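## Task

Move the lever to the notch labelled 2 on the little number plates so that its latch sits all the way down in that notch. The red bar next to the handle frees the latch. The lever must stay there by itself; if only the robot's grip keeps it in place at the end, the goal is not met.

## Robot and tools

ROBOT. Two xArm7 arms, left_arm and right_arm. Each has seven revolute joints and a parallel gripper with a wrist camera. Root poses in the scene frame: left_arm at (-0.025, +0.326, 0) m with quat_wxyz (+0.997, 0, 0, -0.081); right_arm at (-0.014, -0.325, 0) m with quat_wxyz (+0.996, 0, 0, +0.086).

SCENE FRAME. The origin lies on the table surface midway between the arms. +z is up, +x reaches out across the table, and left_arm sits on the +y side. The arm names say nothing about which side of an image something is on.

GRIPPER. The fingers extend along the gripper's +z axis and close along its y axis. The reported hand point (link pinch) lies about 2 cm behind the fingertips when closed. The tips creep about 10 mm further along +z as the fingers close.

execute_actions. The argument actions is a list holding zero or one entry.
- Empty list: no command; you get the current state back.
- Motion: {"rows": [[...]], "steps": n}. One row is applied per control step (1/30 s). You may send up to 15 rows, and steps is at most 15 (the default is 15). If there are fewer rows than steps, the final row is held for the remaining steps.
- Wait: {"steps": n} with no rows, n up to 300. It returns when n steps have passed since the previous result, and your reply time counts toward those steps.
- Optional pictures (boolean) turns the camera images on or off for that result. By default they are included.

ROW LAYOUT. Every row is a single flat list of 16 numbers that covers both arms, even if only one arm moves. The first 8 are left_arm: seven joint targets, then the opening. The last 8 are the same for right_arm. Joint values are absolute target angles in radians, in the same form Joint positions reports. They are not offsets. Column order and stated ranges: waist -6.283..6.283, shoulder -2.059..2.094, upper arm roll -6.283..6.283, elbow -0.192..3.927, forearm roll -6.283..6.283, wrist pitch -1.693..3.142, wrist roll -6.283..6.283. The opening is an absolute command from -1 (closed) to +1 (fully open).

REFUSALS AND LIMITS. A call is refused, and nothing is sent, if a target lies over 0.010 rad outside a joint's range and is also further out than that joint's last reported angle. Real joint ends can differ from the stated ones by up to 0.010 rad in either direction. A target beyond the real end is cut off at that end, and the result then says "joint sent to its limit". That note can refer to an earlier motion that was still running. If the note does not appear, that does not prove the joint has room left.

MOTION LIMITS. Joint targets move at no more than 3.14 rad/s and take 0.16 s to ramp up from rest. All joints of one arm are slowed together, so from rest they arrive at the same moment. On each step the commanded target is clamped to within 0.623 rad of the measured angle. If the targets would put the hand more than 70 mm from where it is measured to be, the whole arm's targets are pulled back toward the measured angles. For large moves, send a sequence of rows.

BETWEEN CALLS. The arms keep heading toward the last row you sent while you think or wait. They stop doing so once everything has nearly stopped moving, or once any step is HELD. After that, only a new action makes them go further. Fingers that are already moving finish their motion.

RESULTS.
- State line, `left_arm: …` | `right_arm: …`: the hand's end_effector_position (m), end_effector_quat_wxyz, and linear and angular velocity (m/s, rad/s), all in the scene frame. The reported position can be off, more so at long reach.
- Joint positions and Joint velocities: one block per arm. Each block lists the seven joints in column order (rad, rad/s), then the finger-pad gap (m, m/s). The gap is 0.084 m when fully open.
- grip_measured: the measured opening, on the same -1..1 scale you command.
- "joint command not followed": a clearance check altered or blocked some joint targets. The rest of the row still ran.
- HELD: marks steps on which all or part of your row was not sent.
- TORQUE FAULT: contact torque reached a joint's load limit. That arm backs the joint off a little, holds for 10 s and drops the rest of the call. Load limits (N m): waist 46, shoulder 46, upper arm roll 27.6, elbow 27.6, forearm roll 27.6, wrist pitch 18.4, wrist roll 18.4. A carried object's weight counts toward these.
- MOTOR HOT: a motor has reached 65 °C, including from holding a load while you think. OVER-TEMPERATURE FAULT: at 80 °C the arm is braked until it cools. Any stop is costly.

GRIPPING. To keep hold of something, command an opening clearly below grip_measured. The further below, the harder the squeeze, up to about 24 N per pad on parts up to about 6 cm wide. A fast close can press harder and may even spring the fingers open. At -1, parts about 0.5 mm thick or more get full force. Re-sending the grip_measured value you read still squeezes gently, but wide parts may slip.

zoom_image. Arguments: camera (cam_left_wrist or cam_right_wrist) and region [x0, y0, x1, y1] in pixels of that camera's latest full image. (0, 0) is the top-left corner, and the region can be at most 504 by 504. Both images are 672x504. In the camera frame, +z points forward, +x is right in the image and +y is down.

read_manual. Optional section, "licences" by default. It returns URDF licence texts and does not move the robot.

finished_scene. Argument scene is the current scene's number. The result reports success and gives the next task. A reply with no tool call ends the session.

CAUTIONS. Keep the arms from striking or pressing on each other, since that can end the scene. Avoid drops, slips, slams, hard hits and forceful pushes on the lever or the table. To move the lever, press the red bar to free the latch, move the handle to the target notch, then let the latch drop fully in. Release the lever and confirm it stays latched before you finish the scene.

Each tool is called after "Request:" in YAML: its name, and indented under it one key for each argument.

## Session

Request:
execute_actions:
  actions: []

Scene clock: 0.00 s of 5200.00 s.
left_arm: end_effector_position=(+0.3571, +0.2346, +0.1543) grip_measured=+1.00 end_effector_quat_wxyz=(-0.490, -0.234, +0.604, -0.584) end_effector_velocity=(-0.000, +0.000, -0.001) end_effector_angular_velocity=(+0.001, +0.001, +0.000) | right_arm: end_effector_position=(+0.4519, +0.1344, +0.3748) grip_measured=+1.00 end_effector_quat_wxyz=(+0.389, -0.361, +0.831, -0.165) end_effector_velocity=(-0.000, +0.000, +0.001) end_effector_angular_velocity=(-0.000, -0.001, +0.000)
Joint positions: left_arm=[-1.646 -1.293  2.042  1.138 -0.347  1.442  2.648  0.084] | right_arm=[ 0.318  0.257  0.562  1.538 -1.04   1.026 -2.515  0.084]
Joint velocities: left_arm=[ 0.     0.     0.001 -0.001  0.    -0.    -0.     0.   ] | right_arm=[ 0.001 -0.001 -0.    -0.    -0.     0.001 -0.    -0.   ]

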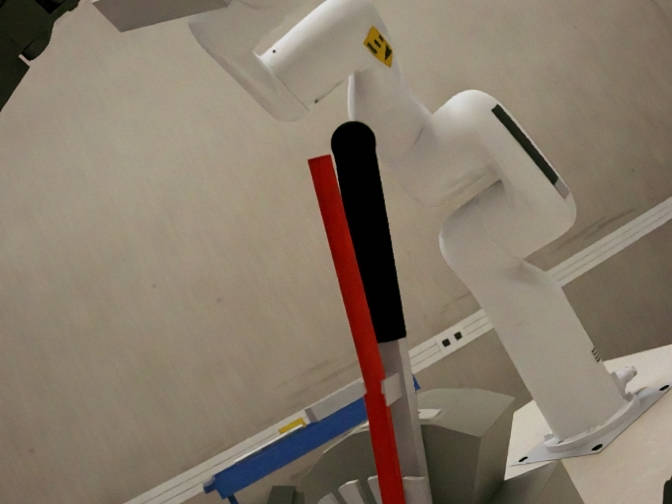

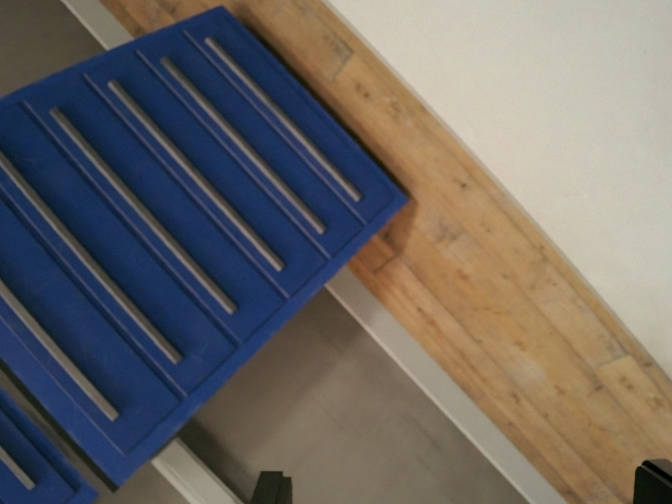

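Request:
zoom_image:
  camera: "cam_left_wrist"
  region: [200, 300, 600, 504]

Region (200, 300, 600, 504) of cam_left_wrist's 672x504 image, scaled by 1.260, with more detail than that image has; it fills the top 257 rows of this view, and the rest is white.

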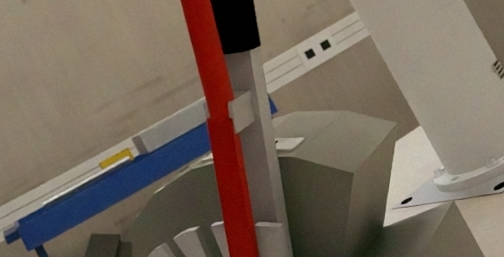

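Request:
execute_actions:
  actions:
    - {"rows":[[-1.646,-1.293,2.042,1.138,-0.347,1.442,2.648,1,0.318,0.0,0.562,2.0,-1.04,1.4,-2.4,1]],"steps":15}
  pictures: false

Request:
execute_actions:
  actions:
    - {"rows":[[-1.646,-1.293,2.042,1.138,-0.347,1.442,2.648,1,0.72,0.0,0,2.0,0,2.0,-2.25,1]],"steps":15}
  pictures: false

Request:
execute_actions:
  actions:
    - {"steps":20}

Scene clock: 45.87 s of 5200.00 s.
left_arm: end_effector_position=(+0.3571, +0.2345, +0.1543) grip_measured=+1.00 end_effector_quat_wxyz=(-0.490, -0.234, +0.604, -0.583) end_effector_velocity=(-0.000, +0.000, +0.000) end_effector_angular_velocity=(+0.001, +0.001, -0.000) | right_arm: end_effector_position=(+0.4545, +0.0909, +0.5357) grip_measured=+1.00 end_effector_quat_wxyz=(+0.470, -0.233, +0.837, -0.155) end_effector_velocity=(-0.041, -0.129, +0.351) end_effector_angular_velocity=(+0.442, -0.342, -0.392)
Joint positions: left_arm=[-1.646 -1.293  2.042  1.138 -0.347  1.442  2.648  0.084] | right_arm=[ 0.318  0.144  0.562  1.742 -1.04   1.19  -2.465  0.084]
Joint velocities: left_arm=[ 0.     0.001  0.    -0.    -0.     0.    -0.001 -0.   ] | right_arm=[ 0.    -0.259  0.003  0.458  0.001  0.369  0.113  0.   ]
Steps of this call (steps 1 to 90: nothing new was sent; then 42.37 s passed at rest; steps 91 to 105: all 15 steps of this action). Readings (joint positions):
91: left_arm=[-1.646 -1.293 2.042 1.138 -0.347 1.442 2.648] | right_arm=[0.318 0.257 0.562 1.538 -1.040 1.026 -2.515]
92: left_arm=[-1.646 -1.293 2.042 1.138 -0.347 1.442 2.648] | right_arm=[0.318 0.256 0.562 1.541 -1.040 1.030 -2.514]
94: left_arm=[-1.646 -1.293 2.042 1.138 -0.347 1.442 2.648] | right_arm=[0.318 0.244 0.561 1.566 -1.040 1.054 -2.507]
98: left_arm=[-1.646 -1.293 2.042 1.138 -0.347 1.442 2.648] | right_arm=[0.318 0.203 0.562 1.636 -1.040 1.103 -2.491]
105: the state above

Scene clock: 46.37 s of 5200.00 s.
left_arm: end_effector_position=(+0.3570, +0.2345, +0.1543) grip_measured=+1.00 end_effector_quat_wxyz=(-0.490, -0.234, +0.604, -0.583) end_effector_velocity=(+0.000, +0.000, -0.000) end_effector_angular_velocity=(+0.002, -0.000, +0.000) | right_arm: end_effector_position=(+0.3517, -0.0142, +0.5264) grip_measured=+1.00 end_effector_quat_wxyz=(+0.206, +0.001, +0.976, -0.075) end_effector_velocity=(-0.376, +0.002, -0.109) end_effector_angular_velocity=(+0.658, +1.587, -0.249)
Joint positions: left_arm=[-1.646 -1.293  2.042  1.138 -0.347  1.442  2.648  0.084] | right_arm=[ 0.602  0.037  0.166  1.934 -0.437  1.748 -2.31   0.084]
Joint velocities: left_arm=[-0.     0.002  0.001  0.001  0.001  0.    -0.    -0.   ] | right_arm=[ 0.458 -0.137 -0.638  0.249  1.642  0.973  0.233 -0.   ]
Steps of this call (steps 1 to 15: all 15 steps of this action). Readings (joint positions):
1: left_arm=[-1.646 -1.293 2.042 1.138 -0.347 1.442 2.648] | right_arm=[0.318 0.135 0.562 1.757 -1.040 1.203 -2.461]
2: left_arm=[-1.646 -1.293 2.042 1.138 -0.347 1.442 2.648] | right_arm=[0.322 0.127 0.558 1.772 -1.036 1.220 -2.455]
4: left_arm=[-1.646 -1.293 2.042 1.138 -0.347 1.442 2.648] | right_arm=[0.354 0.111 0.517 1.801 -0.989 1.282 -2.434]
8: left_arm=[-1.646 -1.293 2.042 1.138 -0.347 1.442 2.648] | right_arm=[0.465 0.080 0.357 1.857 -0.801 1.463 -2.380]
15: the state above

Scene clock: 47.03 s of 5200.00 s.
left_arm: end_effector_position=(+0.3570, +0.2345, +0.1543) grip_measured=+1.00 end_effector_quat_wxyz=(-0.490, -0.234, +0.604, -0.583) end_effector_velocity=(-0.000, +0.000, -0.000) end_effector_angular_velocity=(+0.000, +0.002, -0.000) | right_arm: end_effector_position=(+0.2418, -0.0079, +0.5212) grip_measured=+1.00 end_effector_quat_wxyz=(+0.000, -0.000, +1.000, -0.000) end_effector_velocity=(-0.003, -0.000, +0.003) end_effector_angular_velocity=(+0.009, +0.005, +0.002)
Joint positions: left_arm=[-1.646 -1.293  2.042  1.138 -0.347  1.442  2.648  0.084] | right_arm=[ 0.72   0.     0.     2.    -0.001  1.999 -2.25   0.084]
Joint velocities: left_arm=[ 0.     0.001  0.001 -0.001 -0.001  0.     0.    -0.   ] | right_arm=[ 0.002 -0.005 -0.003  0.004  0.01   0.005  0.001 -0.   ]
Steps of this call (steps 1 to 20: the robot went on to your last target). Readings (joint positions):
1: left_arm=[-1.646 -1.293 2.042 1.138 -0.347 1.442 2.648] | right_arm=[0.617 0.032 0.145 1.942 -0.382 1.780 -2.303]
2: left_arm=[-1.646 -1.293 2.042 1.138 -0.347 1.442 2.648] | right_arm=[0.631 0.028 0.125 1.950 -0.329 1.811 -2.295]
4: left_arm=[-1.646 -1.293 2.042 1.138 -0.347 1.442 2.648] | right_arm=[0.659 0.019 0.086 1.965 -0.224 1.871 -2.281]
8: left_arm=[-1.646 -1.293 2.042 1.138 -0.347 1.442 2.648] | right_arm=[0.703 0.005 0.025 1.991 -0.065 1.962 -2.259]
20: the state above

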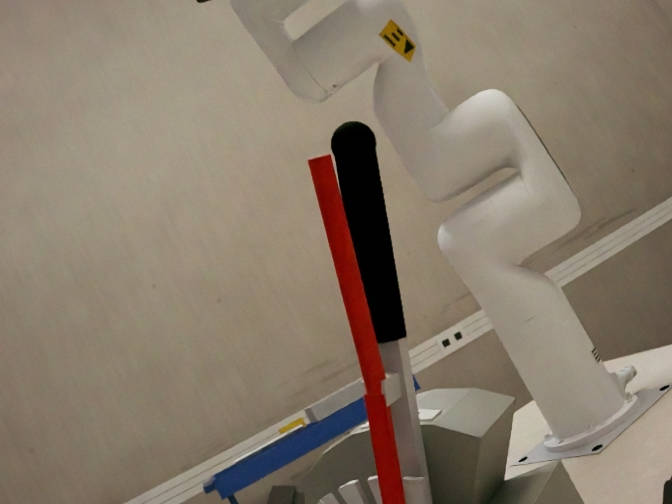

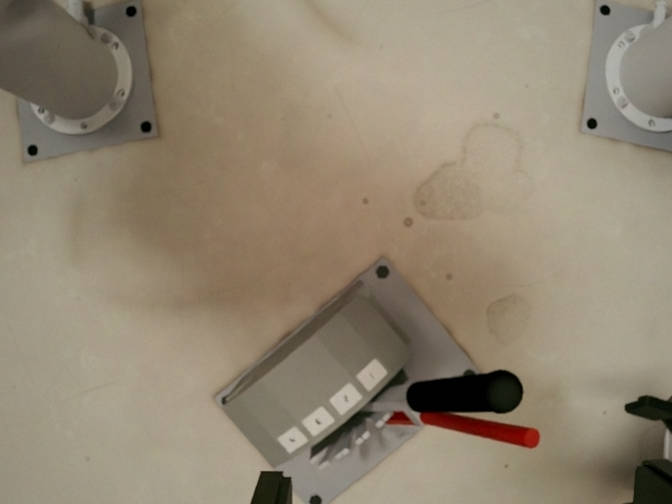

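Request:
zoom_image:
  camera: "cam_right_wrist"
  region: [200, 250, 560, 504]

Region (200, 250, 560, 504) of cam_right_wrist's 672x504 image, scaled by 1.400, with more detail than that image has; it fills the top 356 rows of this view, and the rest is white.

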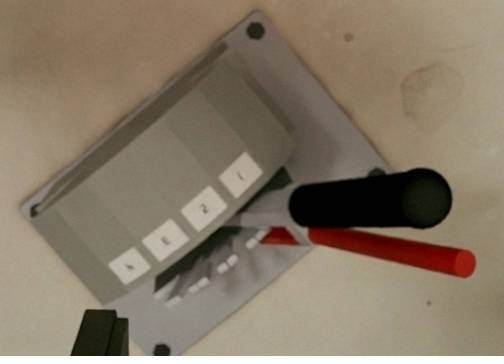

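Request:
execute_actions:
  actions:
    - {"rows":[[-1.646,-1.293,2.042,1.138,-0.347,1.442,2.648,1,0.766,0.023,0,1.64,0,1.617,-1.317,1]],"steps":15}
  pictures: false

Request:
execute_actions:
  actions:
    - {"steps":8}

Scene clock: 121.27 s of 5200.00 s.
left_arm: end_effector_position=(+0.3570, +0.2345, +0.1543) grip_measured=+1.00 end_effector_quat_wxyz=(-0.490, -0.234, +0.604, -0.583) end_effector_velocity=(-0.000, -0.000, +0.000) end_effector_angular_velocity=(+0.002, -0.000, -0.001) | right_arm: end_effector_position=(+0.2639, +0.0492, +0.4198) grip_measured=+1.00 end_effector_quat_wxyz=(-0.000, +0.342, +0.940, -0.001) end_effector_velocity=(+0.016, +0.076, -0.198) end_effector_angular_velocity=(-0.025, +0.017, -1.738)
Joint positions: left_arm=[-1.646 -1.293  2.042  1.138 -0.347  1.442  2.648  0.084] | right_arm=[ 0.759  0.02   0.     1.694  0.     1.676 -1.512  0.084]
Joint velocities: left_arm=[-0.     0.002 -0.001 -0.001 -0.    -0.    -0.    -0.   ] | right_arm=[ 0.068  0.044  0.002 -0.537  0.001 -0.551  1.808 -0.   ]
Steps of this call (steps 1 to 15: the robot went on to your last target; steps 16 to 90: nothing new was sent; then 70.73 s passed at rest; steps 91 to 105: all 15 steps of this action). Readings (joint positions):
91: left_arm=[-1.646 -1.293 2.042 1.138 -0.347 1.442 2.648] | right_arm=[0.720 -0.000 -0.000 2.000 -0.000 2.000 -2.250]
92: left_arm=[-1.646 -1.293 2.042 1.138 -0.347 1.442 2.648] | right_arm=[0.720 -0.000 -0.000 1.998 -0.000 1.996 -2.244]
94: left_arm=[-1.646 -1.293 2.042 1.138 -0.347 1.442 2.648] | right_arm=[0.724 -0.002 -0.001 1.972 -0.000 1.965 -2.193]
98: left_arm=[-1.646 -1.293 2.042 1.138 -0.347 1.442 2.648] | right_arm=[0.738 0.010 0.000 1.855 0.000 1.848 -1.986]
105: the state above

Scene clock: 121.53 s of 5200.00 s.
left_arm: end_effector_position=(+0.3570, +0.2345, +0.1543) grip_measured=+1.00 end_effector_quat_wxyz=(-0.490, -0.234, +0.604, -0.583) end_effector_velocity=(-0.000, -0.000, +0.000) end_effector_angular_velocity=(-0.001, -0.001, -0.001) | right_arm: end_effector_position=(+0.2657, +0.0565, +0.4023) grip_measured=+1.00 end_effector_quat_wxyz=(+0.000, +0.425, +0.905, +0.001) end_effector_velocity=(+0.003, +0.003, -0.001) end_effector_angular_velocity=(+0.018, -0.014, -0.100)
Joint positions: left_arm=[-1.646 -1.293  2.042  1.138 -0.347  1.442  2.648  0.084] | right_arm=[ 0.766  0.022 -0.     1.644 -0.     1.62  -1.326  0.084]
Joint velocities: left_arm=[-0.    -0.001 -0.001 -0.     0.     0.     0.     0.   ] | right_arm=[ 0.001 -0.009 -0.001 -0.017 -0.001 -0.031  0.099  0.   ]
Steps of this call (steps 1 to 8: the robot went on to your last target). Readings (joint positions):
1: left_arm=[-1.646 -1.293 2.042 1.138 -0.347 1.442 2.648] | right_arm=[0.761 0.021 0.000 1.678 0.000 1.659 -1.456]
2: left_arm=[-1.646 -1.293 2.042 1.138 -0.347 1.442 2.648] | right_arm=[0.763 0.023 0.000 1.665 0.000 1.646 -1.412]
4: left_arm=[-1.646 -1.293 2.042 1.138 -0.347 1.442 2.648] | right_arm=[0.765 0.024 0.000 1.650 0.000 1.630 -1.359]
8: the state above

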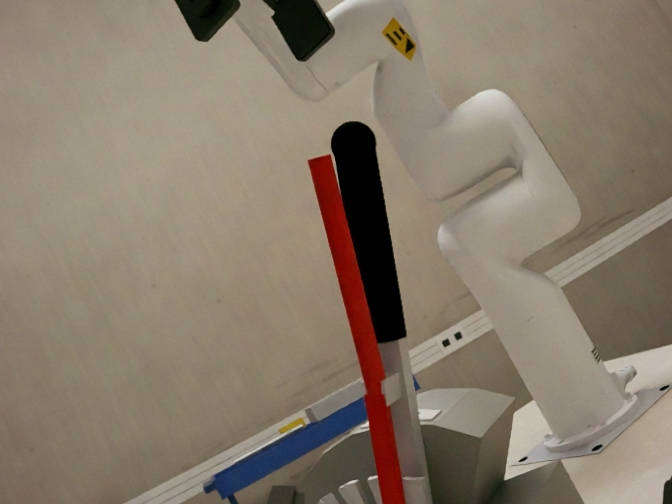

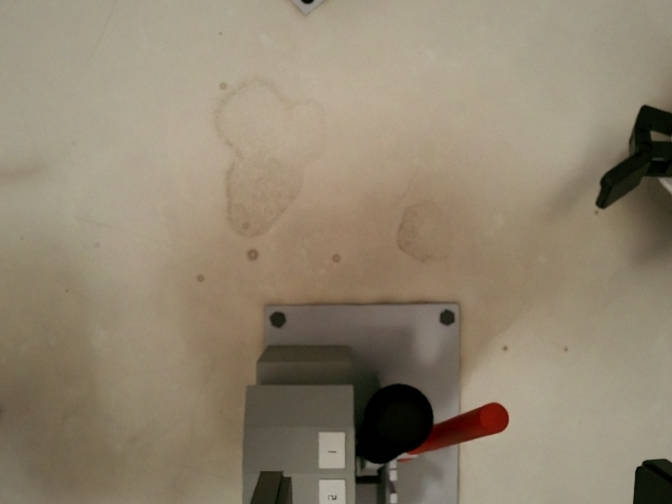

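Request:
execute_actions:
  actions:
    - {"rows":[[-1.646,-1.293,2.042,1.138,-0.347,1.442,2.648,1,0.769,-0.017,0,1.285,0,1.302,-1.314,1]],"steps":15}

Scene clock: 128.13 s of 5200.00 s.
left_arm: end_effector_position=(+0.3570, +0.2345, +0.1543) grip_measured=+1.00 end_effector_quat_wxyz=(-0.490, -0.234, +0.604, -0.583) end_effector_velocity=(-0.000, -0.000, +0.000) end_effector_angular_velocity=(-0.001, +0.000, -0.001) | right_arm: end_effector_position=(+0.2650, +0.0583, +0.2967) grip_measured=+1.00 end_effector_quat_wxyz=(-0.000, +0.429, +0.903, -0.001) end_effector_velocity=(+0.002, +0.005, -0.020) end_effector_angular_velocity=(+0.056, -0.040, -0.000)
Joint positions: left_arm=[-1.646 -1.293  2.042  1.138 -0.347  1.442  2.648  0.084] | right_arm=[ 0.769 -0.015  0.     1.298 -0.     1.315 -1.314  0.084]
Joint velocities: left_arm=[-0.    -0.001 -0.001 -0.    -0.     0.    -0.    -0.   ] | right_arm=[ 0.003 -0.038 -0.001 -0.114  0.001 -0.144  0.002  0.   ]
Steps of this call (steps 1 to 30: the robot went on to your last target; steps 31 to 100: nothing new was sent; then 2.77 s passed at rest; steps 101 to 115: all 15 steps of this action). Readings (joint positions):
101: left_arm=[-1.646 -1.293 2.042 1.138 -0.347 1.442 2.648] | right_arm=[0.766 0.023 0.000 1.640 -0.000 1.617 -1.317]
102: left_arm=[-1.646 -1.293 2.042 1.138 -0.347 1.442 2.648] | right_arm=[0.766 0.022 -0.000 1.636 0.000 1.612 -1.317]
104: left_arm=[-1.646 -1.293 2.042 1.138 -0.347 1.442 2.648] | right_arm=[0.766 0.014 -0.000 1.592 0.000 1.567 -1.317]
108: left_arm=[-1.646 -1.293 2.042 1.138 -0.347 1.442 2.648] | right_arm=[0.768 0.002 0.000 1.431 -0.000 1.435 -1.315]
115: the state above

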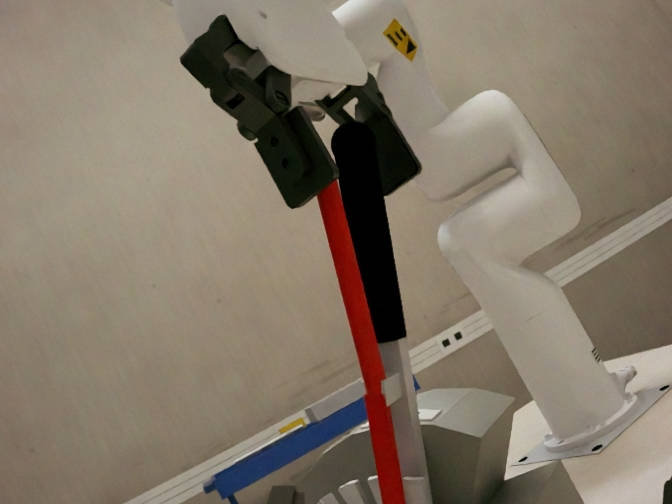

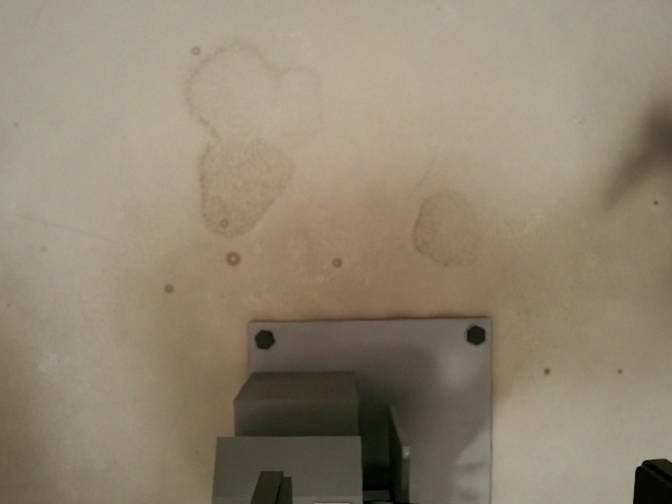

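Request:
execute_actions:
  actions:
    - {"rows":[[-1.646,-1.293,2.042,1.138,-0.347,1.442,2.648,1,0.755,-0.015,0,1.245,0,1.26,-1.328,1],[-1.646,-1.293,2.042,1.138,-0.347,1.442,2.648,1,0.755,-0.015,0,1.245,0,1.26,-1.328,1],[-1.646,-1.293,2.042,1.138,-0.347,1.442,2.648,1,0.755,-0.015,0,1.245,0,1.26,-1.328,1],[-1.646,-1.293,2.042,1.138,-0.347,1.442,2.648,1,0.755,-0.015,0,1.245,0,1.26,-1.328,1],[-1.646,-1.293,2.042,1.138,-0.347,1.442,2.648,1,0.755,-0.015,0,1.245,0,1.26,-1.328,1],[-1.646,-1.293,2.042,1.138,-0.347,1.442,2.648,1,0.755,-0.015,0,1.245,0,1.26,-1.328,0.6],[-1.646,-1.293,2.042,1.138,-0.347,1.442,2.648,1,0.755,-0.015,0,1.245,0,1.26,-1.328,0.3],[-1.646,-1.293,2.042,1.138,-0.347,1.442,2.648,1,0.755,-0.015,0,1.245,0,1.26,-1.328,0.0],[-1.646,-1.293,2.042,1.138,-0.347,1.442,2.648,1,0.755,-0.015,0,1.245,0,1.26,-1.328,-0.3],[-1.646,-1.293,2.042,1.138,-0.347,1.442,2.648,1,0.755,-0.015,0,1.245,0,1.26,-1.328,-0.6]],"steps":15}
  pictures: false

Request:
execute_actions:
  actions:
    - {"steps":15}

Scene clock: 142.00 s of 5200.00 s.
left_arm: end_effector_position=(+0.3570, +0.2345, +0.1543) grip_measured=+1.00 end_effector_quat_wxyz=(-0.490, -0.234, +0.604, -0.583) end_effector_velocity=(-0.001, -0.000, -0.001) end_effector_angular_velocity=(-0.001, +0.002, -0.001) | right_arm: end_effector_position=(+0.2701, +0.0543, +0.2804) grip_measured=-0.02 end_effector_quat_wxyz=(+0.000, +0.429, +0.903, +0.002) end_effector_velocity=(-0.021, -0.011, -0.011) end_effector_angular_velocity=(-0.049, +0.042, +0.020)
Joint positions: left_arm=[-1.646 -1.293  2.042  1.138 -0.347  1.442  2.648  0.084] | right_arm=[ 0.755 -0.017  0.     1.248  0.     1.261 -1.328  0.043]
Joint velocities: left_arm=[-0.    -0.001  0.002 -0.001  0.     0.     0.    -0.   ] | right_arm=[ 0.006 -0.015  0.013 -0.035  0.004  0.044 -0.002 -0.05 ]
Steps of this call (steps 1 to 30: the robot went on to your last target; steps 31 to 100: nothing new was sent; then 10.03 s passed at rest; steps 101 to 115: all 15 steps of this action). Readings (joint positions):
101: left_arm=[-1.646 -1.293 2.042 1.138 -0.347 1.442 2.648] | right_arm=[0.769 -0.017 0.000 1.285 0.000 1.302 -1.314]
102: left_arm=[-1.646 -1.293 2.042 1.138 -0.347 1.442 2.648] | right_arm=[0.768 -0.017 0.000 1.282 0.000 1.298 -1.315]
104: left_arm=[-1.646 -1.293 2.042 1.138 -0.347 1.442 2.648] | right_arm=[0.763 -0.017 0.001 1.269 0.000 1.284 -1.320]
108: left_arm=[-1.646 -1.293 2.042 1.138 -0.347 1.442 2.648] | right_arm=[0.757 -0.014 -0.001 1.250 -0.000 1.267 -1.326]
115: the state above

Scene clock: 142.50 s of 5200.00 s.
left_arm: end_effector_position=(+0.3570, +0.2345, +0.1543) grip_measured=+1.00 end_effector_quat_wxyz=(-0.490, -0.234, +0.604, -0.583) end_effector_velocity=(-0.000, -0.000, +0.001) end_effector_angular_velocity=(-0.002, -0.001, -0.001) | right_arm: end_effector_position=(+0.2689, +0.0542, +0.2783) grip_measured=-0.09 end_effector_quat_wxyz=(-0.000, +0.428, +0.904, -0.000) end_effector_velocity=(+0.002, -0.000, -0.002) end_effector_angular_velocity=(-0.001, +0.000, -0.002)
Joint positions: left_arm=[-1.646 -1.293  2.042  1.138 -0.347  1.442  2.648  0.084] | right_arm=[ 0.756 -0.015  0.001  1.245  0.     1.261 -1.328  0.04 ]
Joint velocities: left_arm=[ 0.001 -0.002 -0.002 -0.001 -0.     0.    -0.001  0.   ] | right_arm=[-0.001  0.004 -0.002 -0.001 -0.    -0.005 -0.001  0.002]
Steps of this call (steps 1 to 15: the robot went on to your last target). Readings (joint positions):
1: left_arm=[-1.646 -1.293 2.042 1.138 -0.347 1.442 2.648] | right_arm=[0.755 -0.017 0.000 1.247 0.000 1.262 -1.328]
2: left_arm=[-1.646 -1.293 2.042 1.138 -0.347 1.442 2.648] | right_arm=[0.756 -0.017 0.001 1.246 0.000 1.263 -1.328]
4: left_arm=[-1.646 -1.293 2.042 1.138 -0.347 1.442 2.648] | right_arm=[0.756 -0.017 0.002 1.246 0.001 1.263 -1.328]
8: left_arm=[-1.646 -1.293 2.042 1.138 -0.347 1.442 2.648] | right_arm=[0.756 -0.017 0.002 1.245 0.001 1.262 -1.328]
15: the state above
All arms were judged still, so your last target was given up. Only a new action makes them travel on or press farther. Fingers that are still opening or closing keep moving.

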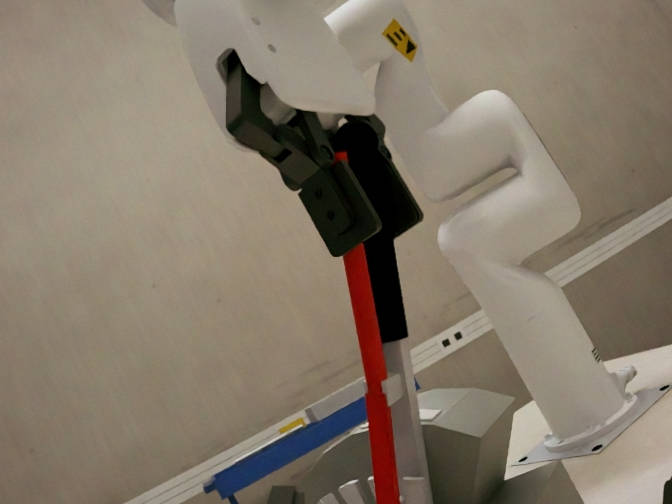

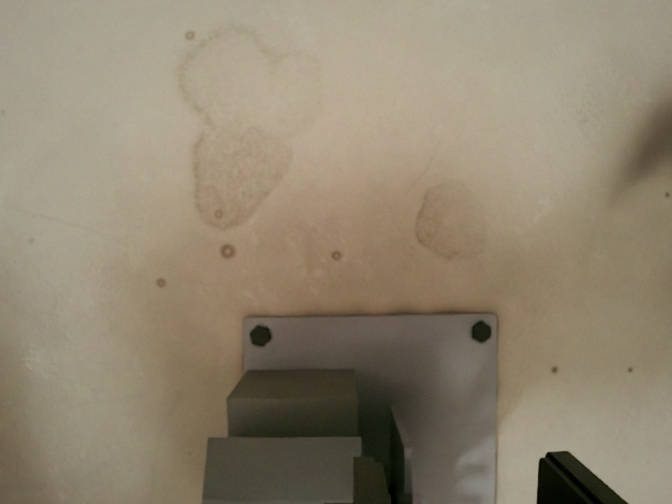

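Request:
execute_actions:
  actions:
    - {"rows":[[-1.646,-1.293,2.042,1.138,-0.347,1.442,2.648,1,0.744,-0.019,0,1.245,0,1.263,-1.339,-0.6],[-1.646,-1.293,2.042,1.138,-0.347,1.442,2.648,1,0.733,-0.022,0,1.244,0,1.267,-1.350,-0.6],[-1.646,-1.293,2.042,1.138,-0.347,1.442,2.648,1,0.722,-0.026,0,1.244,0,1.270,-1.361,-0.6],[-1.646,-1.293,2.042,1.138,-0.347,1.442,2.648,1,0.710,-0.030,0,1.243,0,1.273,-1.373,-0.6],[-1.646,-1.293,2.042,1.138,-0.347,1.442,2.648,1,0.699,-0.033,0,1.243,0,1.276,-1.384,-0.6],[-1.646,-1.293,2.042,1.138,-0.347,1.442,2.648,1,0.688,-0.037,0,1.243,0,1.280,-1.395,-0.6],[-1.646,-1.293,2.042,1.138,-0.347,1.442,2.648,1,0.677,-0.041,0,1.242,0,1.283,-1.406,-0.6],[-1.646,-1.293,2.042,1.138,-0.347,1.442,2.648,1,0.666,-0.044,0,1.242,0,1.286,-1.417,-0.6],[-1.646,-1.293,2.042,1.138,-0.347,1.442,2.648,1,0.654,-0.048,0,1.241,0,1.289,-1.429,-0.6],[-1.646,-1.293,2.042,1.138,-0.347,1.442,2.648,1,0.643,-0.052,0,1.241,0,1.293,-1.440,-0.6],[-1.646,-1.293,2.042,1.138,-0.347,1.442,2.648,1,0.632,-0.056,0,1.240,0,1.296,-1.451,-0.6],[-1.646,-1.293,2.042,1.138,-0.347,1.442,2.648,1,0.621,-0.059,0,1.240,0,1.299,-1.462,-0.6]],"steps":15}
  pictures: false

Request:
execute_actions:
  actions:
    - {"steps":12}

Scene clock: 153.90 s of 5200.00 s.
left_arm: end_effector_position=(+0.3570, +0.2345, +0.1543) grip_measured=+1.00 end_effector_quat_wxyz=(-0.490, -0.234, +0.604, -0.583) end_effector_velocity=(+0.000, +0.000, -0.000) end_effector_angular_velocity=(+0.001, -0.001, +0.001) | right_arm: end_effector_position=(+0.3090, +0.0100, +0.2937) grip_measured=-0.62 end_effector_quat_wxyz=(+0.002, +0.434, +0.901, +0.004) end_effector_velocity=(+0.043, -0.077, +0.022) end_effector_angular_velocity=(-0.009, +0.015, +0.030)
Joint positions: left_arm=[-1.646 -1.293  2.042  1.138 -0.347  1.442  2.648  0.084] | right_arm=[ 0.64  -0.053 -0.008  1.245 -0.002  1.289 -1.439  0.017]
Joint velocities: left_arm=[-0.001  0.001  0.     0.001  0.    -0.     0.001  0.   ] | right_arm=[-0.211 -0.077  0.027 -0.018  0.008  0.076 -0.217 -0.002]
Steps of this call (steps 1 to 90: nothing new was sent; then 7.90 s passed at rest; steps 91 to 105: all 15 steps of this action). Readings (joint positions):
91: left_arm=[-1.646 -1.293 2.042 1.138 -0.347 1.442 2.648] | right_arm=[0.755 -0.015 -0.000 1.245 -0.000 1.260 -1.328]
92: left_arm=[-1.646 -1.293 2.042 1.138 -0.347 1.442 2.648] | right_arm=[0.754 -0.015 0.000 1.245 0.000 1.260 -1.329]
94: left_arm=[-1.646 -1.293 2.042 1.138 -0.347 1.442 2.648] | right_arm=[0.747 -0.017 0.002 1.244 0.000 1.262 -1.337]
98: left_arm=[-1.646 -1.293 2.042 1.138 -0.347 1.442 2.648] | right_arm=[0.715 -0.027 0.002 1.242 0.001 1.272 -1.369]
105: the state above

Scene clock: 154.30 s of 5200.00 s.
left_arm: end_effector_position=(+0.3570, +0.2345, +0.1543) grip_measured=+1.00 end_effector_quat_wxyz=(-0.490, -0.234, +0.604, -0.583) end_effector_velocity=(-0.000, -0.000, -0.000) end_effector_angular_velocity=(+0.000, +0.000, -0.001) | right_arm: end_effector_position=(+0.3094, +0.0041, +0.2938) grip_measured=-0.62 end_effector_quat_wxyz=(+0.000, +0.429, +0.904, +0.000) end_effector_velocity=(+0.001, -0.001, +0.001) end_effector_angular_velocity=(+0.001, -0.001, -0.000)
Joint positions: left_arm=[-1.646 -1.293  2.042  1.138 -0.347  1.442  2.648  0.084] | right_arm=[ 0.621 -0.059  0.     1.24  -0.     1.299 -1.462  0.017]
Joint velocities: left_arm=[-0.    -0.     0.001 -0.     0.001 -0.     0.     0.   ] | right_arm=[-0.004 -0.003 -0.    -0.001  0.001  0.    -0.004 -0.   ]
Steps of this call (steps 1 to 12: the robot went on to your last target). Readings (joint positions):
1: left_arm=[-1.646 -1.293 2.042 1.138 -0.347 1.442 2.648] | right_arm=[0.634 -0.055 -0.006 1.244 -0.002 1.291 -1.446]
2: left_arm=[-1.646 -1.293 2.042 1.138 -0.347 1.442 2.648] | right_arm=[0.630 -0.056 -0.005 1.243 -0.001 1.293 -1.450]
4: left_arm=[-1.646 -1.293 2.042 1.138 -0.347 1.442 2.648] | right_arm=[0.625 -0.057 -0.002 1.241 -0.001 1.296 -1.456]
8: left_arm=[-1.646 -1.293 2.042 1.138 -0.347 1.442 2.648] | right_arm=[0.622 -0.058 0.000 1.240 -0.000 1.298 -1.461]
12: the state above

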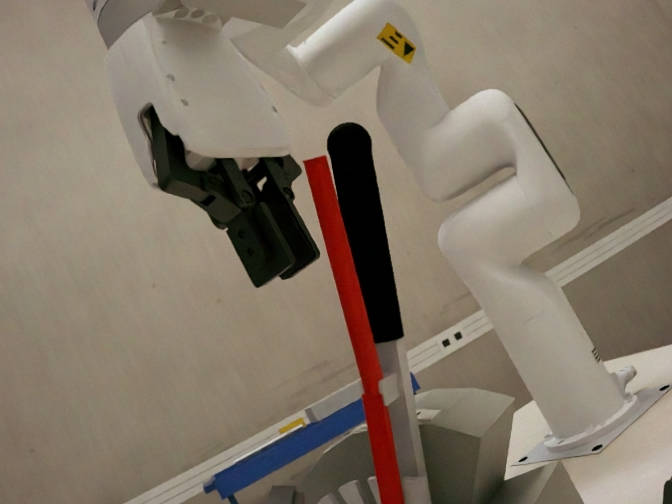

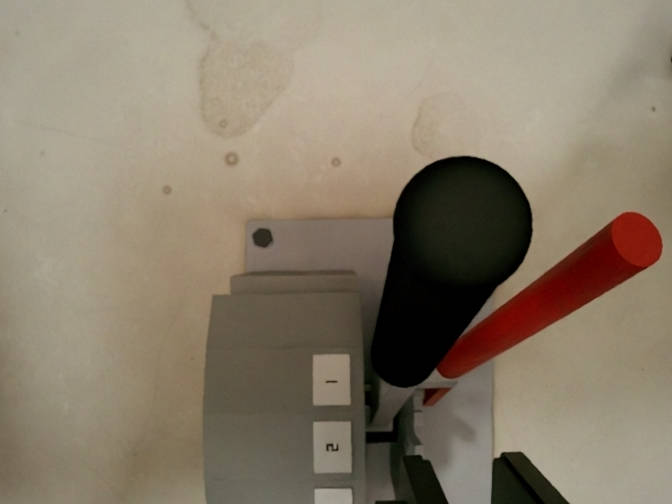

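Request:
execute_actions:
  actions:
    - {"rows":[[-1.646,-1.293,2.042,1.138,-0.347,1.442,2.648,1,0.621,-0.059,0,1.24,0,1.299,-1.03,1]],"steps":15}
  pictures: false

Request:
execute_actions:
  actions:
    - {"rows":[[-1.646,-1.293,2.042,1.138,-0.347,1.442,2.648,1,0.748,-0.018,0,1.245,0,1.263,-0.90,1]],"steps":15}

Scene clock: 169.97 s of 5200.00 s.
left_arm: end_effector_position=(+0.3570, +0.2345, +0.1543) grip_measured=+1.00 end_effector_quat_wxyz=(-0.490, -0.234, +0.604, -0.583) end_effector_velocity=(-0.000, +0.000, -0.001) end_effector_angular_velocity=(+0.001, +0.002, +0.001) | right_arm: end_effector_position=(+0.3095, +0.0039, +0.2938) grip_measured=+1.00 end_effector_quat_wxyz=(+0.000, +0.609, +0.793, +0.000) end_effector_velocity=(-0.001, +0.001, -0.000) end_effector_angular_velocity=(-0.001, +0.001, -0.092)
Joint positions: left_arm=[-1.646 -1.293  2.042  1.138 -0.347  1.442  2.648  0.084] | right_arm=[ 0.621 -0.059 -0.     1.24   0.     1.299 -1.038  0.084]
Joint velocities: left_arm=[ 0.     0.001  0.002  0.     0.    -0.    -0.    -0.   ] | right_arm=[ 0.002 -0.     0.001 -0.     0.     0.001  0.094  0.002]
Steps of this call (steps 1 to 30: the robot went on to your last target; steps 31 to 100: nothing new was sent; then 11.83 s passed at rest; steps 101 to 115: all 15 steps of this action). Readings (joint positions):
101: left_arm=[-1.646 -1.293 2.042 1.138 -0.347 1.442 2.648] | right_arm=[0.621 -0.059 -0.000 1.240 -0.000 1.299 -1.462]
102: left_arm=[-1.646 -1.293 2.042 1.138 -0.347 1.442 2.648] | right_arm=[0.621 -0.059 0.000 1.240 -0.000 1.299 -1.456]
104: left_arm=[-1.646 -1.293 2.042 1.138 -0.347 1.442 2.648] | right_arm=[0.621 -0.059 0.000 1.240 -0.000 1.299 -1.405]
108: left_arm=[-1.646 -1.293 2.042 1.138 -0.347 1.442 2.648] | right_arm=[0.621 -0.059 0.000 1.240 0.000 1.299 -1.173]
115: the state above

Scene clock: 170.47 s of 5200.00 s.
left_arm: end_effector_position=(+0.3570, +0.2345, +0.1543) grip_measured=+1.00 end_effector_quat_wxyz=(-0.490, -0.234, +0.604, -0.583) end_effector_velocity=(-0.000, -0.000, +0.000) end_effector_angular_velocity=(-0.001, +0.000, +0.000) | right_arm: end_effector_position=(+0.2734, +0.0500, +0.2801) grip_measured=+1.00 end_effector_quat_wxyz=(+0.000, +0.614, +0.789, +0.000) end_effector_velocity=(-0.008, +0.007, -0.003) end_effector_angular_velocity=(-0.000, +0.002, +0.002)
Joint positions: left_arm=[-1.646 -1.293  2.042  1.138 -0.347  1.442  2.648  0.084] | right_arm=[ 0.746 -0.019 -0.001  1.245 -0.     1.263 -0.902  0.084]
Joint velocities: left_arm=[ 0.    -0.    -0.    -0.001 -0.    -0.     0.    -0.   ] | right_arm=[ 0.015  0.005  0.006 -0.002  0.002 -0.005  0.019 -0.   ]
Steps of this call (steps 1 to 15: all 15 steps of this action). Readings (joint positions):
1: left_arm=[-1.646 -1.293 2.042 1.138 -0.347 1.442 2.648] | right_arm=[0.621 -0.059 -0.000 1.240 -0.000 1.299 -1.035]
2: left_arm=[-1.646 -1.293 2.042 1.138 -0.347 1.442 2.648] | right_arm=[0.625 -0.058 -0.001 1.240 -0.000 1.297 -1.028]
4: left_arm=[-1.646 -1.293 2.042 1.138 -0.347 1.442 2.648] | right_arm=[0.660 -0.047 -0.007 1.243 -0.001 1.287 -0.988]
8: left_arm=[-1.646 -1.293 2.042 1.138 -0.347 1.442 2.648] | right_arm=[0.730 -0.023 0.007 1.242 0.001 1.269 -0.923]
15: the state above

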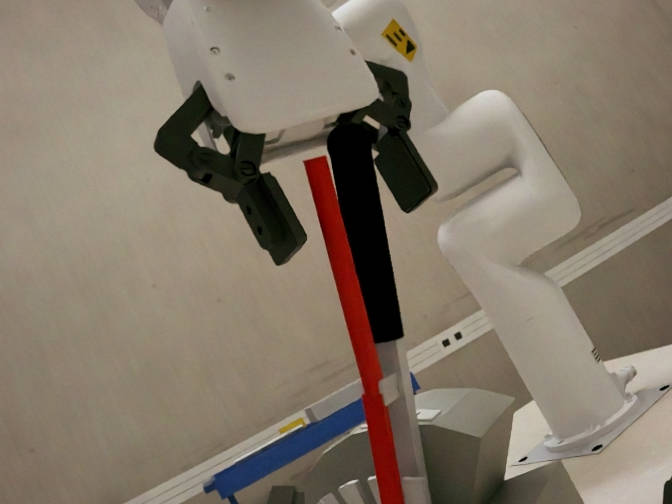

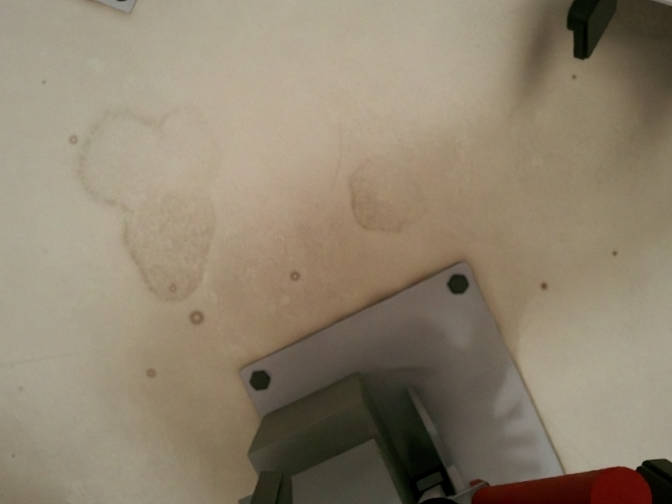

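Request:
execute_actions:
  actions:
    - {"rows":[[-1.646,-1.293,2.042,1.138,-0.347,1.442,2.648,1,0.748,-0.018,0,1.245,0,1.263,-0.90,0.6],[-1.646,-1.293,2.042,1.138,-0.347,1.442,2.648,1,0.748,-0.018,0,1.245,0,1.263,-0.90,0.4],[-1.646,-1.293,2.042,1.138,-0.347,1.442,2.648,1,0.748,-0.018,0,1.245,0,1.263,-0.90,0.2],[-1.646,-1.293,2.042,1.138,-0.347,1.442,2.648,1,0.748,-0.018,0,1.245,0,1.263,-0.90,0.0],[-1.646,-1.293,2.042,1.138,-0.347,1.442,2.648,1,0.748,-0.018,0,1.245,0,1.263,-0.90,-0.1],[-1.646,-1.293,2.042,1.138,-0.347,1.442,2.648,1,0.748,-0.018,0,1.245,0,1.263,-0.90,-0.2],[-1.646,-1.293,2.042,1.138,-0.347,1.442,2.648,1,0.748,-0.018,0,1.245,0,1.263,-0.90,-0.3],[-1.646,-1.293,2.042,1.138,-0.347,1.442,2.648,1,0.748,-0.018,0,1.245,0,1.263,-0.90,-0.45],[-1.646,-1.293,2.042,1.138,-0.347,1.442,2.648,1,0.748,-0.018,0,1.245,0,1.263,-0.90,-0.6],[-1.646,-1.293,2.042,1.138,-0.347,1.442,2.648,1,0.748,-0.018,0,1.245,0,1.263,-0.90,-0.8],[-1.646,-1.293,2.042,1.138,-0.347,1.442,2.648,1,0.748,-0.018,0,1.245,0,1.263,-0.90,-1]],"steps":15}
  pictures: false

Request:
execute_actions:
  actions:
    - {"steps":10}

Scene clock: 178.97 s of 5200.00 s.
left_arm: end_effector_position=(+0.3570, +0.2345, +0.1543) grip_measured=+1.00 end_effector_quat_wxyz=(-0.490, -0.234, +0.604, -0.583) end_effector_velocity=(+0.000, +0.000, -0.000) end_effector_angular_velocity=(-0.001, +0.001, +0.001) | right_arm: end_effector_position=(+0.2721, +0.0511, +0.2807) grip_measured=+0.06 end_effector_quat_wxyz=(+0.000, +0.613, +0.790, +0.001) end_effector_velocity=(+0.000, -0.000, -0.001) end_effector_angular_velocity=(-0.001, +0.002, -0.002)
Joint positions: left_arm=[-1.646 -1.293  2.042  1.138 -0.347  1.442  2.648  0.084] | right_arm=[ 0.748 -0.02  -0.     1.246 -0.     1.264 -0.9    0.047]
Joint velocities: left_arm=[-0.    -0.001  0.001  0.    -0.     0.     0.     0.   ] | right_arm=[-0.     0.002 -0.001 -0.     0.001  0.    -0.     0.001]
Steps of this call (steps 1 to 15: the robot went on to your last target; steps 16 to 90: nothing new was sent; then 5.00 s passed at rest; steps 91 to 105: all 15 steps of this action). Readings (joint positions):
91: left_arm=[-1.646 -1.293 2.042 1.138 -0.347 1.442 2.648] | right_arm=[0.748 -0.018 0.000 1.245 -0.000 1.263 -0.900]
92: left_arm=[-1.646 -1.293 2.042 1.138 -0.347 1.442 2.648] | right_arm=[0.748 -0.018 -0.000 1.245 0.000 1.263 -0.900]
94: left_arm=[-1.646 -1.293 2.042 1.138 -0.347 1.442 2.648] | right_arm=[0.748 -0.018 -0.000 1.245 0.000 1.263 -0.900]
98: left_arm=[-1.646 -1.293 2.042 1.138 -0.347 1.442 2.648] | right_arm=[0.747 -0.019 -0.001 1.247 -0.001 1.262 -0.900]
105: the state above

Scene clock: 179.30 s of 5200.00 s.
left_arm: end_effector_position=(+0.3570, +0.2345, +0.1543) grip_measured=+1.00 end_effector_quat_wxyz=(-0.490, -0.234, +0.604, -0.583) end_effector_velocity=(-0.000, +0.000, -0.000) end_effector_angular_velocity=(+0.001, +0.000, -0.000) | right_arm: end_effector_position=(+0.2719, +0.0515, +0.2802) grip_measured=+0.08 end_effector_quat_wxyz=(-0.000, +0.613, +0.790, +0.001) end_effector_velocity=(+0.001, +0.000, -0.000) end_effector_angular_velocity=(+0.002, -0.000, -0.001)
Joint positions: left_arm=[-1.646 -1.293  2.042  1.138 -0.347  1.442  2.648  0.084] | right_arm=[ 0.748 -0.019  0.     1.246  0.     1.263 -0.9    0.047]
Joint velocities: left_arm=[ 0.     0.001  0.    -0.     0.     0.    -0.001  0.   ] | right_arm=[-0.002  0.001  0.     0.     0.001 -0.002  0.     0.001]
Steps of this call (steps 1 to 10: the robot went on to your last target). Readings (joint positions):
1: left_arm=[-1.646 -1.293 2.042 1.138 -0.347 1.442 2.648] | right_arm=[0.748 -0.020 -0.000 1.246 -0.000 1.264 -0.900]
2: left_arm=[-1.646 -1.293 2.042 1.138 -0.347 1.442 2.648] | right_arm=[0.748 -0.020 -0.000 1.246 -0.000 1.264 -0.900]
4: left_arm=[-1.646 -1.293 2.042 1.138 -0.347 1.442 2.648] | right_arm=[0.748 -0.019 0.000 1.246 -0.000 1.264 -0.900]
8: left_arm=[-1.646 -1.293 2.042 1.138 -0.347 1.442 2.648] | right_arm=[0.748 -0.019 0.000 1.246 0.000 1.263 -0.900]
10: the state above

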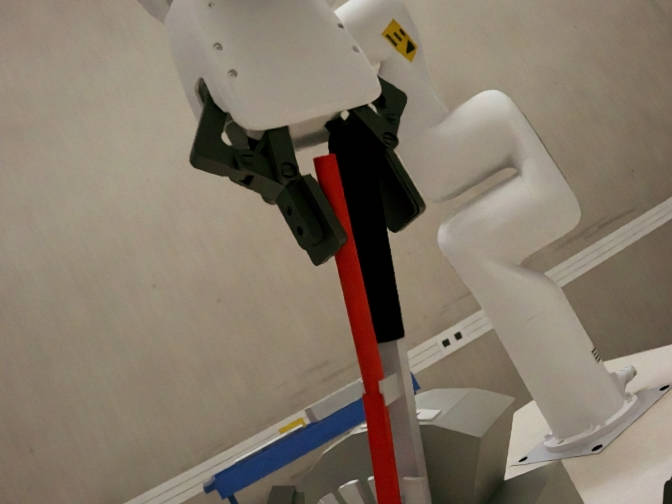

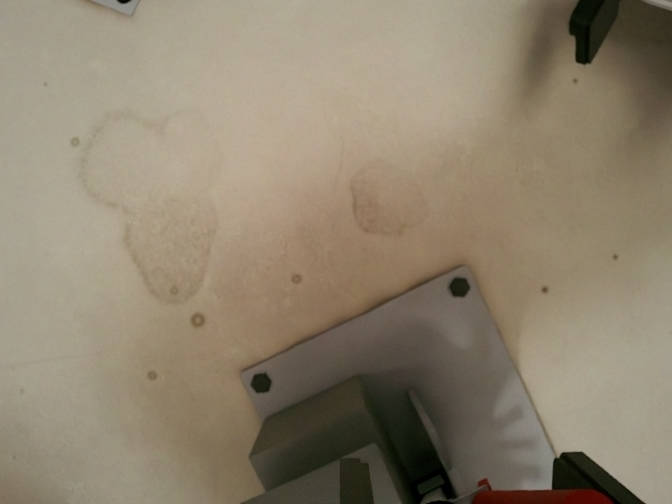

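Request:
execute_actions:
  actions:
    - {"rows":[[-1.646,-1.293,2.042,1.138,-0.347,1.12,2.648,1,0.748,-0.018,0,1.245,0,1.263,-0.90,-1]],"steps":15}

Scene clock: 186.77 s of 5200.00 s.
left_arm: end_effector_position=(+0.4256, +0.2416, +0.1086) grip_measured=+1.00 end_effector_quat_wxyz=(-0.383, -0.348, +0.621, -0.589) end_effector_velocity=(+0.011, +0.001, -0.007) end_effector_angular_velocity=(+0.029, -0.002, +0.041) | right_arm: end_effector_position=(+0.2720, +0.0512, +0.2796) grip_measured=+0.08 end_effector_quat_wxyz=(-0.000, +0.614, +0.790, +0.000) end_effector_velocity=(+0.001, -0.000, -0.000) end_effector_angular_velocity=(-0.000, -0.002, -0.001)
Joint positions: left_arm=[-1.646 -1.293  2.042  1.138 -0.347  1.125  2.648  0.084] | right_arm=[ 0.748 -0.018  0.     1.245  0.     1.263 -0.9    0.048]
Joint velocities: left_arm=[-0.002 -0.001 -0.001 -0.004 -0.    -0.057 -0.     0.   ] | right_arm=[-0.002  0.    -0.    -0.001 -0.001 -0.002 -0.001  0.   ]
Steps of this call (steps 1 to 15: the robot went on to your last target; steps 16 to 90: nothing new was sent; then 3.97 s passed at rest; steps 91 to 105: all 15 steps of this action). Readings (joint positions):
91: left_arm=[-1.646 -1.293 2.042 1.138 -0.347 1.442 2.648] | right_arm=[0.748 -0.018 0.000 1.245 0.000 1.263 -0.900]
92: left_arm=[-1.646 -1.293 2.042 1.138 -0.347 1.436 2.648] | right_arm=[0.748 -0.018 0.000 1.245 0.000 1.263 -0.900]
94: left_arm=[-1.646 -1.293 2.041 1.137 -0.347 1.386 2.648] | right_arm=[0.748 -0.018 0.000 1.245 0.000 1.263 -0.900]
98: left_arm=[-1.646 -1.293 2.042 1.139 -0.347 1.204 2.648] | right_arm=[0.748 -0.018 0.000 1.245 0.000 1.263 -0.900]
105: the state above

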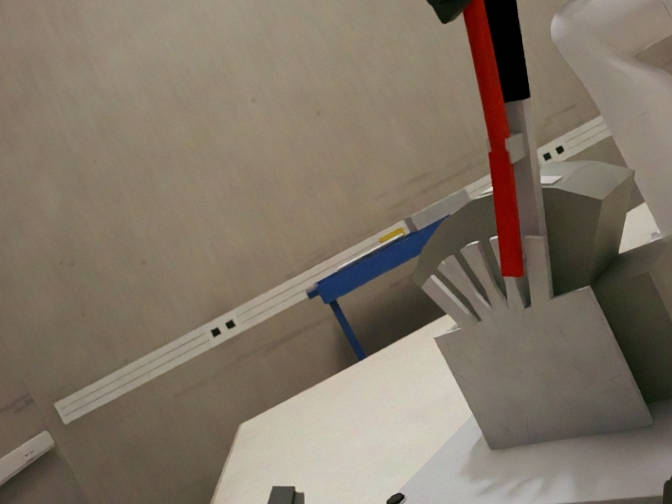

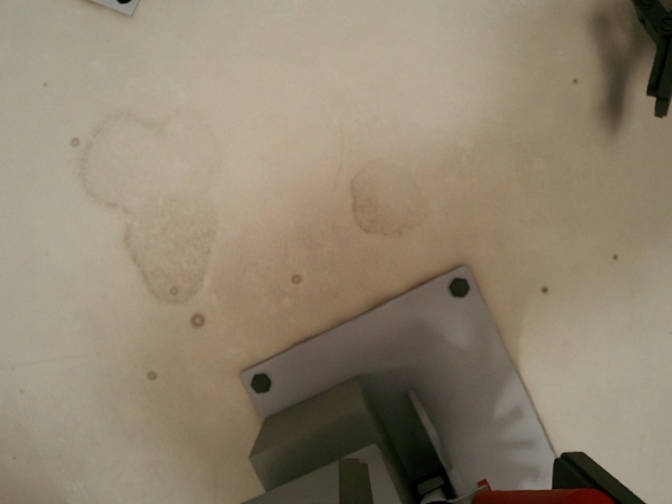

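Request:
zoom_image:
  camera: "cam_left_wrist"
  region: [410, 120, 660, 370]

Region (410, 120, 660, 370) of cam_left_wrist's 672x504 image, scaled by 2.016, with more detail than that image has.

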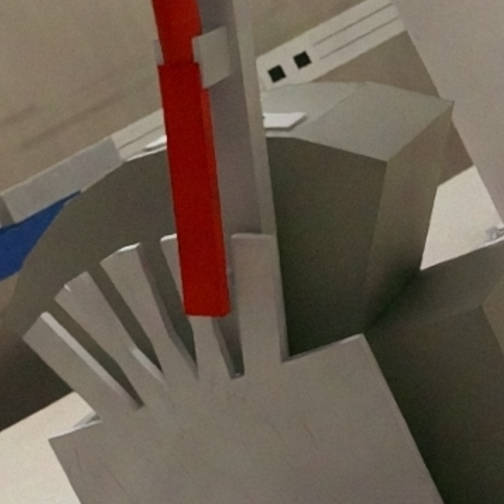

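Request:
execute_actions:
  actions:
    - {"rows":[[-1.646,-1.293,2.042,1.138,-0.347,1.12,2.648,1,0.755,-0.0315,0,1.230,0,1.261,-0.893,-1]],"steps":15}

Scene clock: 202.57 s of 5200.00 s.
left_arm: end_effector_position=(+0.4268, +0.2422, +0.1077) grip_measured=+1.00 end_effector_quat_wxyz=(-0.381, -0.350, +0.621, -0.589) end_effector_velocity=(+0.001, +0.000, +0.000) end_effector_angular_velocity=(-0.000, -0.001, +0.001) | right_arm: end_effector_position=(+0.2685, +0.0495, +0.2794) grip_measured=-0.06 end_effector_quat_wxyz=(+0.000, +0.614, +0.789, +0.001) end_effector_velocity=(-0.009, +0.003, -0.001) end_effector_angular_velocity=(-0.005, +0.007, +0.016)
Joint positions: left_arm=[-1.646 -1.293  2.042  1.138 -0.347  1.12   2.648  0.084] | right_arm=[ 0.754 -0.03  -0.002  1.23  -0.001  1.26  -0.893  0.042]
Joint velocities: left_arm=[ 0.    -0.    -0.001  0.001 -0.    -0.     0.    -0.   ] | right_arm=[ 0.006 -0.004  0.011 -0.006  0.004  0.006  0.    -0.008]
Steps of this call (steps 1 to 15: the robot went on to your last target; steps 16 to 90: nothing new was sent; then 12.30 s passed at rest; steps 91 to 105: all 15 steps of this action). Readings (joint positions):
91: left_arm=[-1.646 -1.293 2.042 1.138 -0.347 1.120 2.648] | right_arm=[0.748 -0.018 -0.000 1.245 0.000 1.263 -0.900]
92: left_arm=[-1.646 -1.293 2.042 1.138 -0.347 1.120 2.648] | right_arm=[0.749 -0.019 -0.000 1.244 -0.000 1.262 -0.899]
94: left_arm=[-1.646 -1.293 2.042 1.138 -0.347 1.120 2.648] | right_arm=[0.751 -0.023 -0.001 1.239 -0.001 1.259 -0.897]
98: left_arm=[-1.646 -1.293 2.042 1.138 -0.347 1.120 2.648] | right_arm=[0.753 -0.028 -0.002 1.233 -0.001 1.258 -0.894]
105: the state above

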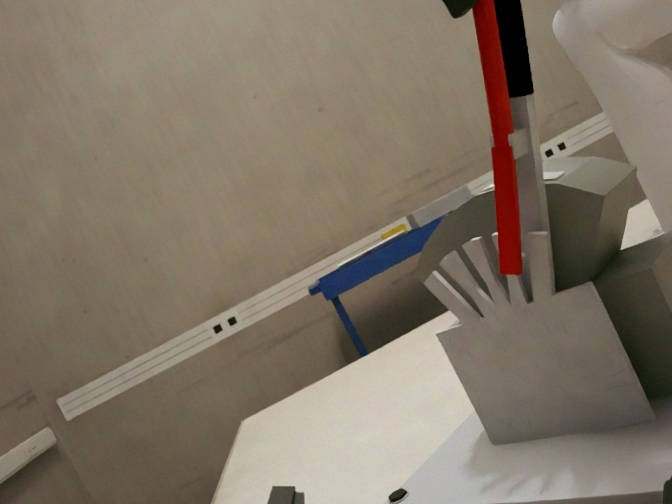

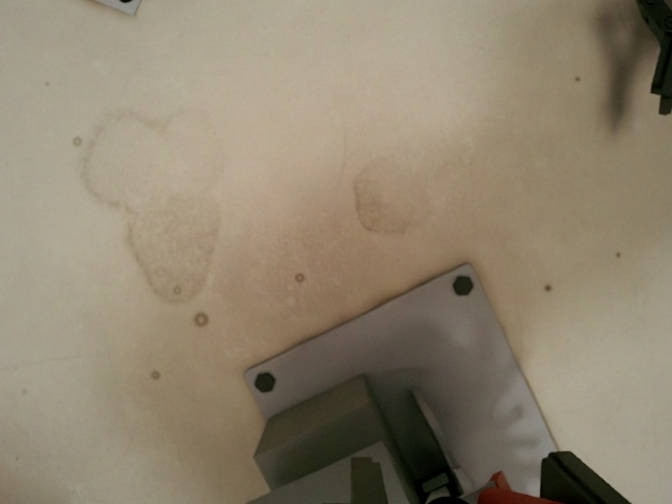

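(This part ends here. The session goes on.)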